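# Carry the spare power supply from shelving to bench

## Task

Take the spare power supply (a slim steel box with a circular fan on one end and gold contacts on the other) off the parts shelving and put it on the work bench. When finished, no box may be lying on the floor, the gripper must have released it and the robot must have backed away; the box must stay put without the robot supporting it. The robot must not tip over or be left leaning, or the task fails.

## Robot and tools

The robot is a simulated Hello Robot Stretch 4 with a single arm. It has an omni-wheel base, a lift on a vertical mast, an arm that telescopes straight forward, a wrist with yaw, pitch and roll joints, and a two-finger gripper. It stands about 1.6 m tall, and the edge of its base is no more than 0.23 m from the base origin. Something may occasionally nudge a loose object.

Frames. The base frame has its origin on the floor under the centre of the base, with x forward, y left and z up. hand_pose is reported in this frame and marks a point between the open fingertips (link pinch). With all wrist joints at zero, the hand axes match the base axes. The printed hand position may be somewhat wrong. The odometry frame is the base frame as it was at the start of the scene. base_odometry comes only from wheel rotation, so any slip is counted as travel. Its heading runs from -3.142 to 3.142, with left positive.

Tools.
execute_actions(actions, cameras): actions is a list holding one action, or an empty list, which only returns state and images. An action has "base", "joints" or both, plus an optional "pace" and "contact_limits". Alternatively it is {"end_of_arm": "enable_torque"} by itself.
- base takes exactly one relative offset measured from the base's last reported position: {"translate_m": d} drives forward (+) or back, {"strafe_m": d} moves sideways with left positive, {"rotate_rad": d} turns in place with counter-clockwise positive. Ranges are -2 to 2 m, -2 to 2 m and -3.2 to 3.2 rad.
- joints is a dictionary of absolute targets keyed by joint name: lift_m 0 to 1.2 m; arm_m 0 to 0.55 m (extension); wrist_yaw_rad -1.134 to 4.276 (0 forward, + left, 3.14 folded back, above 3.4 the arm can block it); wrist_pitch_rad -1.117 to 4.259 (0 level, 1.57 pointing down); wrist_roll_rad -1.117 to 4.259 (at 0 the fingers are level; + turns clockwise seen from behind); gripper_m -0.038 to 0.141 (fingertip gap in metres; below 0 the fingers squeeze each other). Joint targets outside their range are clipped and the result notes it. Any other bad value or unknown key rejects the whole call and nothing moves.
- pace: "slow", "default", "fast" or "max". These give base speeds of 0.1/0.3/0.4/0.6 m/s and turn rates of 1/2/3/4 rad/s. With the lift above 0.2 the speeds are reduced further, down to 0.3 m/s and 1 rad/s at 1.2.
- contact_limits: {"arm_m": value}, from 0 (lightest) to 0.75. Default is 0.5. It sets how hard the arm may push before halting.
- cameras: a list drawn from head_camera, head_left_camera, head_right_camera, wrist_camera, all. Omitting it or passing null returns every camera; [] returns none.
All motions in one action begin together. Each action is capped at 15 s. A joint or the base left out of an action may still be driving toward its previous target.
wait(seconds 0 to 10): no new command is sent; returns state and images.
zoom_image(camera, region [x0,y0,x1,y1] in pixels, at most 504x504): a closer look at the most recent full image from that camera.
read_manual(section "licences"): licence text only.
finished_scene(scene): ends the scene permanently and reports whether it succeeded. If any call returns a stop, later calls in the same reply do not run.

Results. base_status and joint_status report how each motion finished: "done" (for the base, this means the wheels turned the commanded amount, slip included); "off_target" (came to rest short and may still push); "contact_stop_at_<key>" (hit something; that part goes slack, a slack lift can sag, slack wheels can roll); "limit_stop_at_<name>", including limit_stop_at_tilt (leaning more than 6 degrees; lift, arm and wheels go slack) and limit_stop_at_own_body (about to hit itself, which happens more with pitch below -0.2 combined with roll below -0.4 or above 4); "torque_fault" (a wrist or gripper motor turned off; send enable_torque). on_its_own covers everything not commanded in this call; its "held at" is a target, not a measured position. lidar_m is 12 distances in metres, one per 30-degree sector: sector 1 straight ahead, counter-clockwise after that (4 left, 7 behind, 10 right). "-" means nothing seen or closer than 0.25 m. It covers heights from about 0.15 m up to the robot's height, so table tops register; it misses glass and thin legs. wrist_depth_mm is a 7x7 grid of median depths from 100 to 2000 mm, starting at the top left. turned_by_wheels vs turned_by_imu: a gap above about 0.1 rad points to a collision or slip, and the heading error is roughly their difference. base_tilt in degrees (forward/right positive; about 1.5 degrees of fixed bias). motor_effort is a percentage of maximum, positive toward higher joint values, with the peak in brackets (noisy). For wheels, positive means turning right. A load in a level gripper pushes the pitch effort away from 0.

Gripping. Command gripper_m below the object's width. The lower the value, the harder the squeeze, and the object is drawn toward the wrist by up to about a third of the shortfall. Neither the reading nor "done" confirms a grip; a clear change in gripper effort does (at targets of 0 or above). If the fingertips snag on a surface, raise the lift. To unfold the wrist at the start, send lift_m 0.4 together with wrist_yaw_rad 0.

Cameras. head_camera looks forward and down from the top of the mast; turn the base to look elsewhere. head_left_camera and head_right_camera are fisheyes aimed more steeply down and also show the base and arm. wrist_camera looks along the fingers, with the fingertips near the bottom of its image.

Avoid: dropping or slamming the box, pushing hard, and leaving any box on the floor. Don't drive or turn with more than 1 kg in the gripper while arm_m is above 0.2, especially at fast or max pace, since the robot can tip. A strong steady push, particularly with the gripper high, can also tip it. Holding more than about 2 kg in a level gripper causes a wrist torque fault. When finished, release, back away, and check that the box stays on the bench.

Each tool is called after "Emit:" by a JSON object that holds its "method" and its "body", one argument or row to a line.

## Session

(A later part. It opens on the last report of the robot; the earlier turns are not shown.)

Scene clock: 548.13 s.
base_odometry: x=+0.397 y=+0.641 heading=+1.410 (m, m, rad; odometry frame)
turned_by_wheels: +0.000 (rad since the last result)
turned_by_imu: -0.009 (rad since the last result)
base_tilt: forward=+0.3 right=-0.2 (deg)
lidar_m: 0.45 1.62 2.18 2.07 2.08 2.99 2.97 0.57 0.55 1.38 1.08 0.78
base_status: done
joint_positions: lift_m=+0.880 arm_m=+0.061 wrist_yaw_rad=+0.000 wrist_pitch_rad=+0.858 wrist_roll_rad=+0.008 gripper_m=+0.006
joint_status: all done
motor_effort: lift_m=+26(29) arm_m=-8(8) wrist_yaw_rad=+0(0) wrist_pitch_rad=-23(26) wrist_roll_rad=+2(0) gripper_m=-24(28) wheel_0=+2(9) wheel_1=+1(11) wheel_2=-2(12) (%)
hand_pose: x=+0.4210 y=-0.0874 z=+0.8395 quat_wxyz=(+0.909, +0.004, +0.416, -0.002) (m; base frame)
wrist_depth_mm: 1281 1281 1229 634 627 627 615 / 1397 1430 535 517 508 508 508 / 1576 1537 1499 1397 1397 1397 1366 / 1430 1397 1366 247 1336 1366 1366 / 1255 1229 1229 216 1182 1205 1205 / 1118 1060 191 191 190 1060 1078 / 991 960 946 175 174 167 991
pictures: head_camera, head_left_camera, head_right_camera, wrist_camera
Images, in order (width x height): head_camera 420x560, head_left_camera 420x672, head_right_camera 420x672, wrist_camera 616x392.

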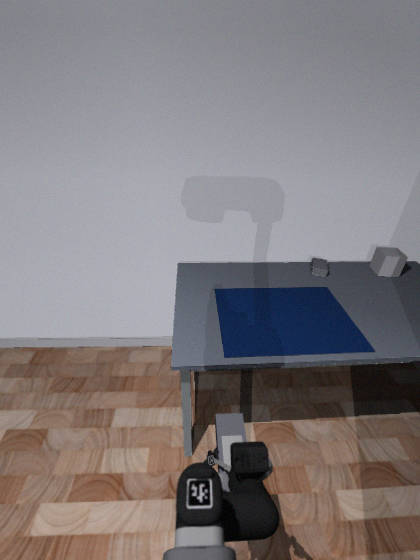

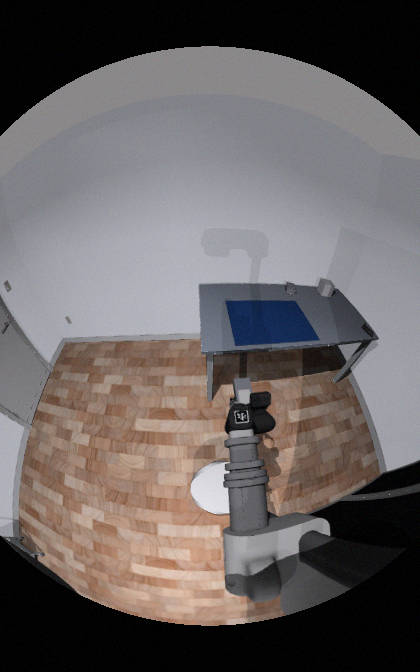

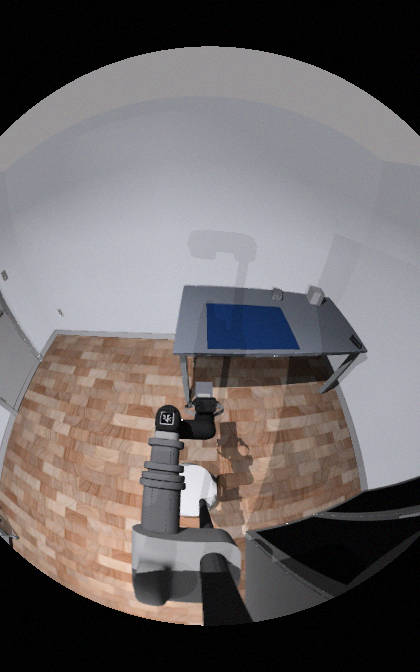

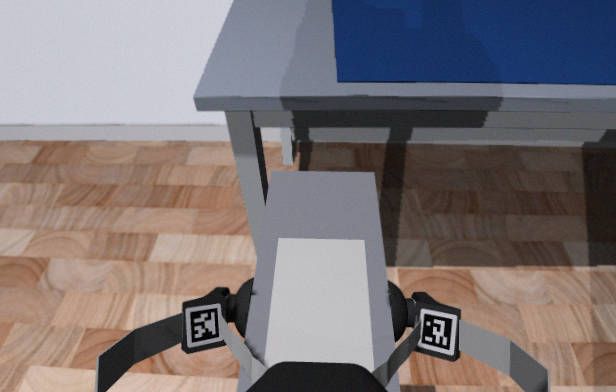

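Emit:
{"method": "execute_actions", "body": {
  "actions": [
    {"base": {"rotate_rad": -0.3}, "joints": {"arm_m": 0.19, "wrist_yaw_rad": 0.27}}
  ],
  "cameras": ["head_camera", "wrist_camera"]
}}

Emit:
{"method": "execute_actions", "body": {
  "actions": [
    {"base": {"translate_m": 0.45}}
  ]
}}

Scene clock: 598.33 s.
base_odometry: x=+0.397 y=+0.641 heading=+1.111 (m, m, rad; odometry frame)
turned_by_wheels: -0.299 (rad since the last result)
turned_by_imu: -0.299 (rad since the last result)
base_tilt: forward=+0.2 right=-0.2 (deg)
lidar_m: 0.61 0.71 1.77 2.09 2.08 2.09 3.13 0.88 0.52 0.69 1.56 0.89
base_status: done
joint_positions: lift_m=+0.880 arm_m=+0.189 wrist_yaw_rad=+0.270 wrist_pitch_rad=+0.858 wrist_roll_rad=+0.008 gripper_m=+0.006
joint_status: all done
motor_effort: lift_m=+25(25) arm_m=+8(11) wrist_yaw_rad=+0(6) wrist_pitch_rad=-21(24) wrist_roll_rad=+3(1) gripper_m=-27(24) wheel_0=+2(12) wheel_1=+2(6) wheel_2=+4(10) (%)
hand_pose: x=+0.5645 y=-0.0339 z=+0.8395 quat_wxyz=(+0.901, -0.052, +0.413, +0.121) (m; base frame)
wrist_depth_mm: 1138 1098 640 621 627 615 603 / 1281 539 512 508 504 504 492 / 1464 439 442 442 436 436 433 / 1397 1308 1336 247 1336 1366 1366 / 1229 1229 1182 216 1160 1229 1205 / 1098 1098 191 191 191 1098 1060 / 976 946 946 175 175 165 991
pictures: head_camera, wrist_camera
Images, in order (width x height): head_camera 420x560, wrist_camera 616x392.

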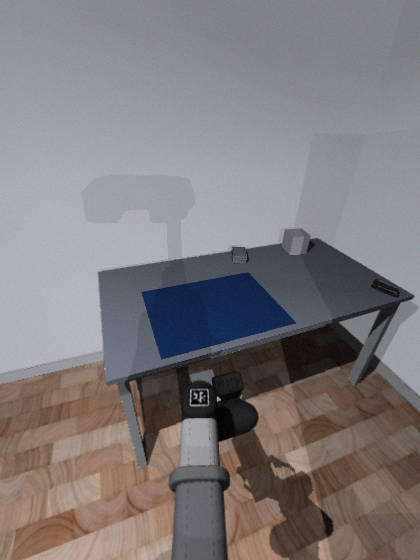

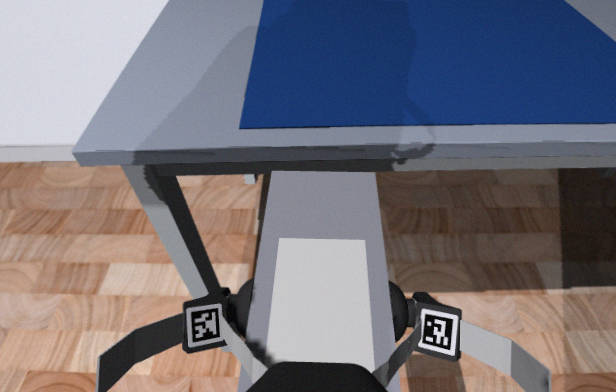

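Scene clock: 601.33 s.
base_odometry: x=+0.597 y=+1.044 heading=+1.111 (m, m, rad; odometry frame)
turned_by_wheels: +0.000 (rad since the last result)
turned_by_imu: -0.002 (rad since the last result)
base_tilt: forward=+0.1 right=-0.2 (deg)
lidar_m: 0.29 0.30 0.34 2.11 2.22 2.47 3.61 0.82 0.90 1.46 0.72 0.38
base_status: done
joint_positions: lift_m=+0.880 arm_m=+0.189 wrist_yaw_rad=+0.270 wrist_pitch_rad=+0.858 wrist_roll_rad=+0.008 gripper_m=+0.006
joint_status: not commanded
on_its_own: wrist_pitch_rad is at rest, and its effort (-24) is outside its rest range (-23 to +23)
motor_effort: lift_m=+25(26) arm_m=+8(9) wrist_yaw_rad=+0(0) wrist_pitch_rad=-24(24) wrist_roll_rad=+0(3) gripper_m=-25(24) wheel_0=+3(9) wheel_1=+3(10) wheel_2=-3(13) (%)
hand_pose: x=+0.5646 y=-0.0339 z=+0.8395 quat_wxyz=(+0.901, -0.052, +0.413, +0.121) (m; base frame)
wrist_depth_mm: 715 640 640 627 627 621 512 / 530 521 521 508 504 504 504 / 439 433 430 424 421 418 421 / 377 375 370 247 355 366 362 / 332 329 325 216 314 320 319 / 293 291 191 190 190 285 286 / 265 253 252 175 175 167 260
pictures: head_camera, head_left_camera, head_right_camera, wrist_camera
Images, in order (width x height): head_camera 420x560, head_left_camera 420x672, head_right_camera 420x672, wrist_camera 616x392.

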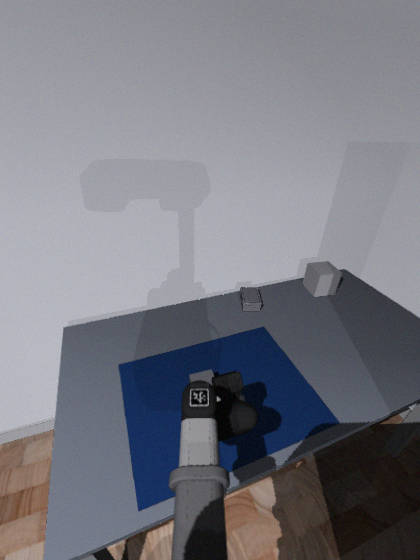

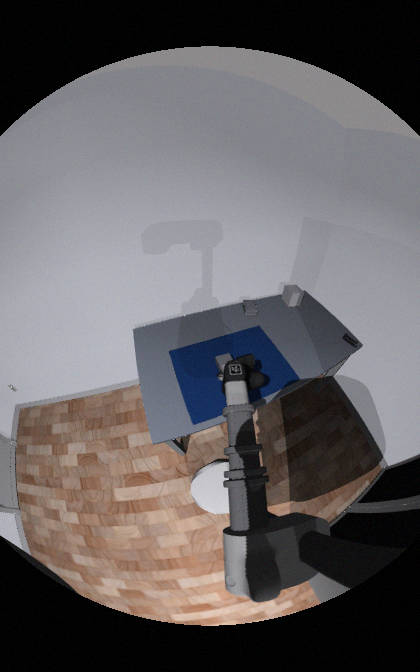

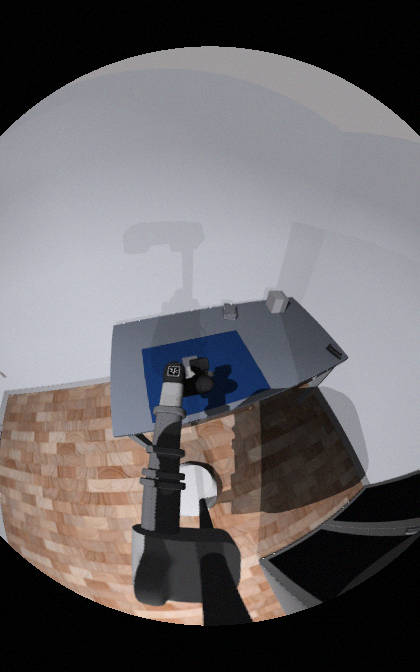

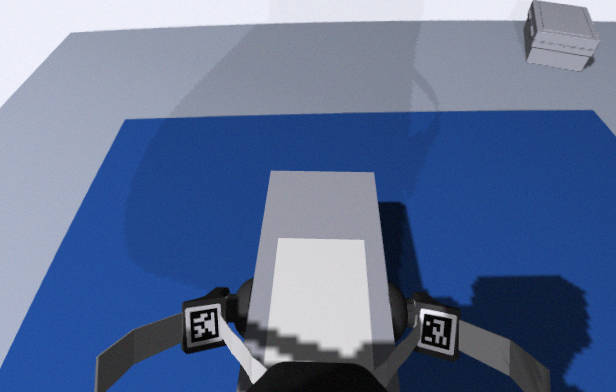

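Emit:
{"method": "execute_actions", "body": {
  "actions": [
    {"joints": {"lift_m": 0.834}}
  ],
  "cameras": ["wrist_camera"]
}}

Scene clock: 613.43 s.
base_odometry: x=+0.597 y=+1.044 heading=+1.111 (m, m, rad; odometry frame)
turned_by_wheels: +0.000 (rad since the last result)
turned_by_imu: +0.001 (rad since the last result)
base_tilt: forward=+0.2 right=-0.3 (deg)
lidar_m: 0.28 0.30 0.35 2.08 2.22 2.45 3.58 0.82 0.90 1.43 0.75 0.37
base_status: not commanded
joint_positions: lift_m=+0.834 arm_m=+0.189 wrist_yaw_rad=+0.270 wrist_pitch_rad=+0.858 wrist_roll_rad=+0.008 gripper_m=+0.006
joint_status: all done
on_its_own: wrist_pitch_rad is at rest, and its effort (-24) is outside its rest range (-23 to +23)
motor_effort: lift_m=+22(25) arm_m=+8(8) wrist_yaw_rad=+0(0) wrist_pitch_rad=-24(26) wrist_roll_rad=+2(1) gripper_m=-30(24) wheel_0=+3(3) wheel_1=+3(3) wheel_2=-2(3) (%)
hand_pose: x=+0.5645 y=-0.0339 z=+0.7938 quat_wxyz=(+0.901, -0.052, +0.413, +0.121) (m; base frame)
wrist_depth_mm: 549 539 535 525 521 517 488 / 445 436 427 424 418 418 415 / 370 362 357 355 353 349 349 / 314 312 310 248 298 303 301 / 274 273 272 216 263 268 266 / 244 244 191 190 190 239 237 / 222 211 211 175 175 167 218
pictures: wrist_camera
Images, in order (width x height): wrist_camera 616x392.

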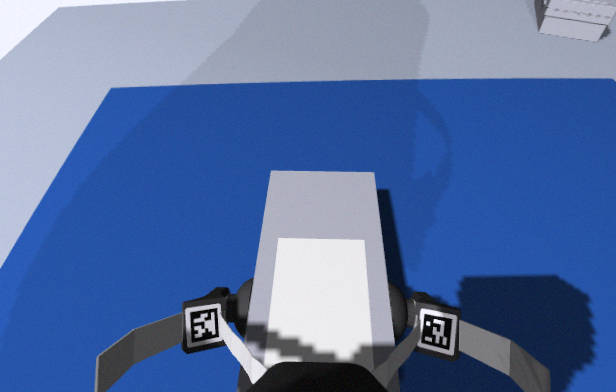

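Emit:
{"method": "execute_actions", "body": {
  "actions": [
    {"joints": {"gripper_m": 0.115}}
  ],
  "cameras": ["wrist_camera"]
}}

Scene clock: 618.33 s.
base_odometry: x=+0.597 y=+1.044 heading=+1.111 (m, m, rad; odometry frame)
turned_by_wheels: +0.000 (rad since the last result)
turned_by_imu: +0.001 (rad since the last result)
base_tilt: forward=+0.3 right=-0.2 (deg)
lidar_m: 0.29 0.27 0.35 2.11 2.21 2.44 3.59 0.84 0.88 1.45 0.73 0.38
base_status: not commanded
joint_positions: lift_m=+0.834 arm_m=+0.189 wrist_yaw_rad=+0.269 wrist_pitch_rad=+0.852 wrist_roll_rad=+0.008 gripper_m=+0.115
joint_status: all done
motor_effort: lift_m=+21(22) arm_m=+8(8) wrist_yaw_rad=+1(2) wrist_pitch_rad=-4(23) wrist_roll_rad=+2(3) gripper_m=-4(28) wheel_0=+3(3) wheel_1=+3(3) wheel_2=-3(3) (%)
hand_pose: x=+0.5658 y=-0.0337 z=+0.7950 quat_wxyz=(+0.903, -0.052, +0.410, +0.121) (m; base frame)
wrist_depth_mm: 569 569 554 549 544 539 492 / 455 452 442 442 436 433 433 / 379 373 368 366 362 362 359 / 322 319 317 260 304 310 310 / 281 278 278 229 268 273 271 / 248 248 200 204 208 237 242 / 225 222 220 156 211 215 222
pictures: wrist_camera
Images, in order (width x height): wrist_camera 616x392.

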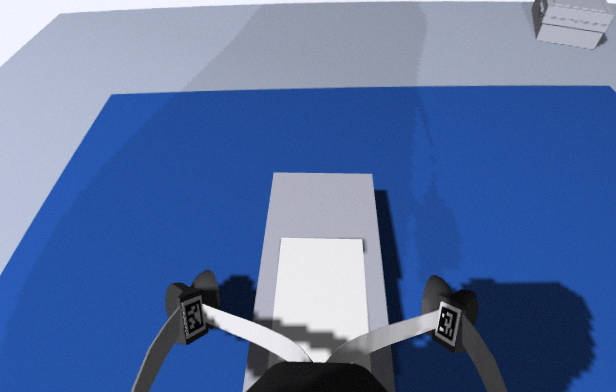

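Emit:
{"method": "execute_actions", "body": {
  "actions": [
    {"joints": {"lift_m": 0.89, "wrist_pitch_rad": 0.65}, "pace": "fast"}
  ],
  "cameras": ["wrist_camera"]
}}

Emit:
{"method": "execute_actions", "body": {
  "actions": [
    {"base": {"translate_m": -0.4}, "joints": {"arm_m": 0.0, "wrist_yaw_rad": 0.0}, "pace": "fast"}
  ]
}}

Scene clock: 650.23 s.
base_odometry: x=+0.597 y=+1.044 heading=+1.111 (m, m, rad; odometry frame)
turned_by_wheels: +0.000 (rad since the last result)
turned_by_imu: +0.001 (rad since the last result)
base_tilt: forward=+0.3 right=-0.3 (deg)
lidar_m: 0.30 0.30 0.34 2.11 2.21 2.46 3.58 0.82 0.87 1.46 0.73 0.37
base_status: not commanded
joint_positions: lift_m=+0.890 arm_m=+0.189 wrist_yaw_rad=+0.270 wrist_pitch_rad=+0.652 wrist_roll_rad=+0.008 gripper_m=+0.115
joint_status: all done
motor_effort: lift_m=+22(22) arm_m=+8(8) wrist_yaw_rad=+1(1) wrist_pitch_rad=-5(9) wrist_roll_rad=+2(2) gripper_m=-1(5) wheel_0=+3(3) wheel_1=+3(3) wheel_2=-2(3) (%)
hand_pose: x=+0.6037 y=-0.0232 z=+0.8929 quat_wxyz=(+0.939, -0.039, +0.318, +0.126) (m; base frame)
wrist_depth_mm: 676 668 668 668 661 668 668 / 732 732 732 741 732 723 723 / 788 661 668 654 654 621 580 / 525 525 525 521 521 512 517 / 433 430 430 430 427 427 421 / 368 366 208 366 364 349 359 / 320 319 319 156 307 306 317
pictures: wrist_camera
Images, in order (width x height): wrist_camera 616x392.

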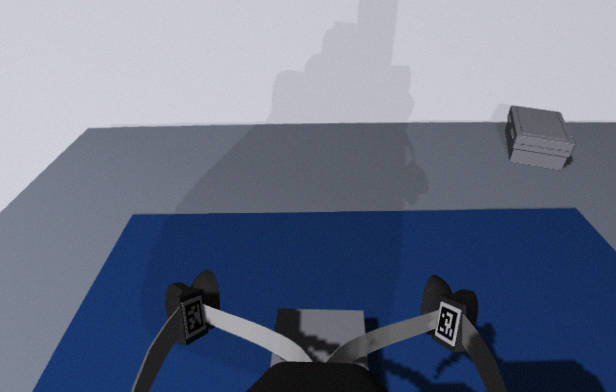

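Scene clock: 652.73 s.
base_odometry: x=+0.419 y=+0.686 heading=+1.111 (m, m, rad; odometry frame)
turned_by_wheels: +0.000 (rad since the last result)
turned_by_imu: +0.002 (rad since the last result)
base_tilt: forward=+0.3 right=-0.2 (deg)
lidar_m: 0.66 0.65 1.70 2.08 2.10 2.13 3.24 0.86 0.54 0.77 1.58 0.82
base_status: done
joint_positions: lift_m=+0.890 arm_m=+0.001 wrist_yaw_rad=+0.000 wrist_pitch_rad=+0.652 wrist_roll_rad=+0.008 gripper_m=+0.115
joint_status: all done
motor_effort: lift_m=+23(22) arm_m=-9(7) wrist_yaw_rad=+0(7) wrist_pitch_rad=-5(6) wrist_roll_rad=+4(2) gripper_m=-4(0) wheel_0=-4(10) wheel_1=-3(7) wheel_2=+4(10) (%)
hand_pose: x=+0.4017 y=-0.0874 z=+0.8930 quat_wxyz=(+0.947, +0.004, +0.320, -0.001) (m; base frame)
wrist_depth_mm: 1060 1098 1160 1205 1281 1205 1397 / 1138 931 904 891 904 904 904 / 1205 668 668 654 654 699 778 / 580 554 603 1430 1661 1708 1618 / 1464 1430 1464 1464 1499 1464 1464 / 1281 778 208 1255 1255 1229 1255 / 1138 1078 1118 156 1078 1078 1098
pictures: head_camera, head_left_camera, head_right_camera, wrist_camera
Images, in order (width x height): head_camera 420x560, head_left_camera 420x672, head_right_camera 420x672, wrist_camera 616x392.

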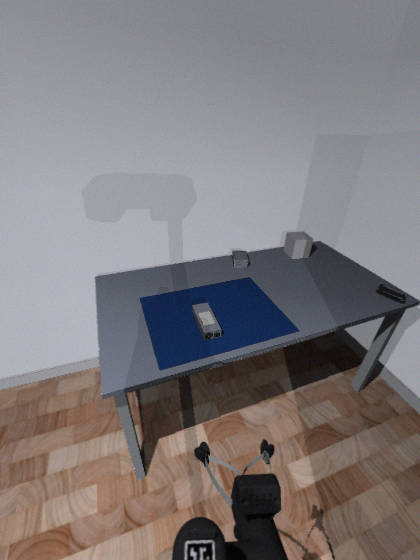

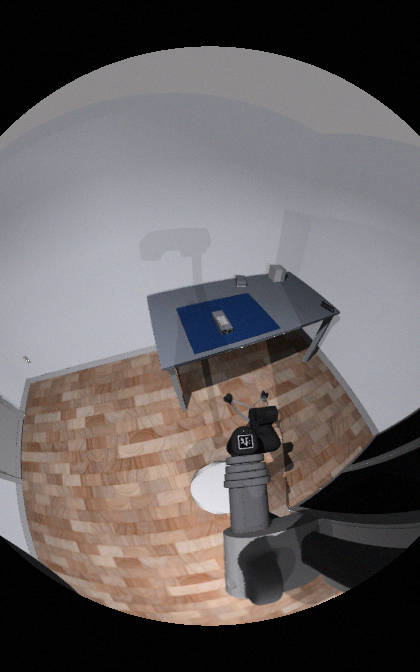

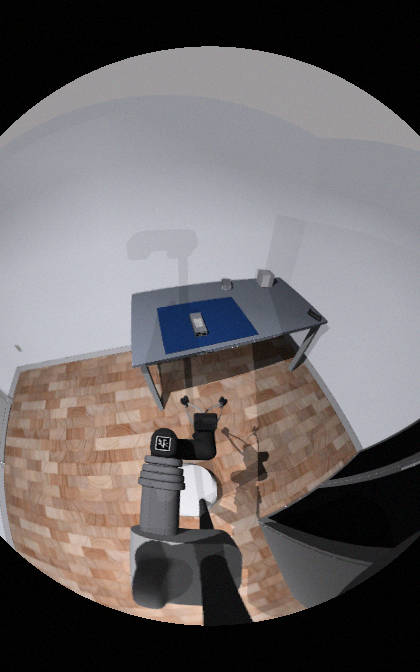

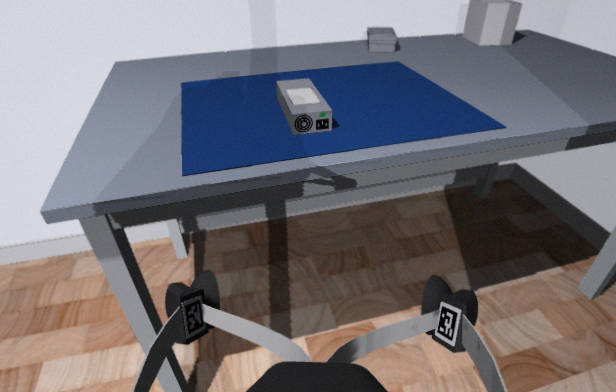

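The power supply is resting on the bench mat and the robot is clear.

Emit:
{"method": "finished_scene", "body": {
  "scene": 1
}}

The scene is finished: the task was done.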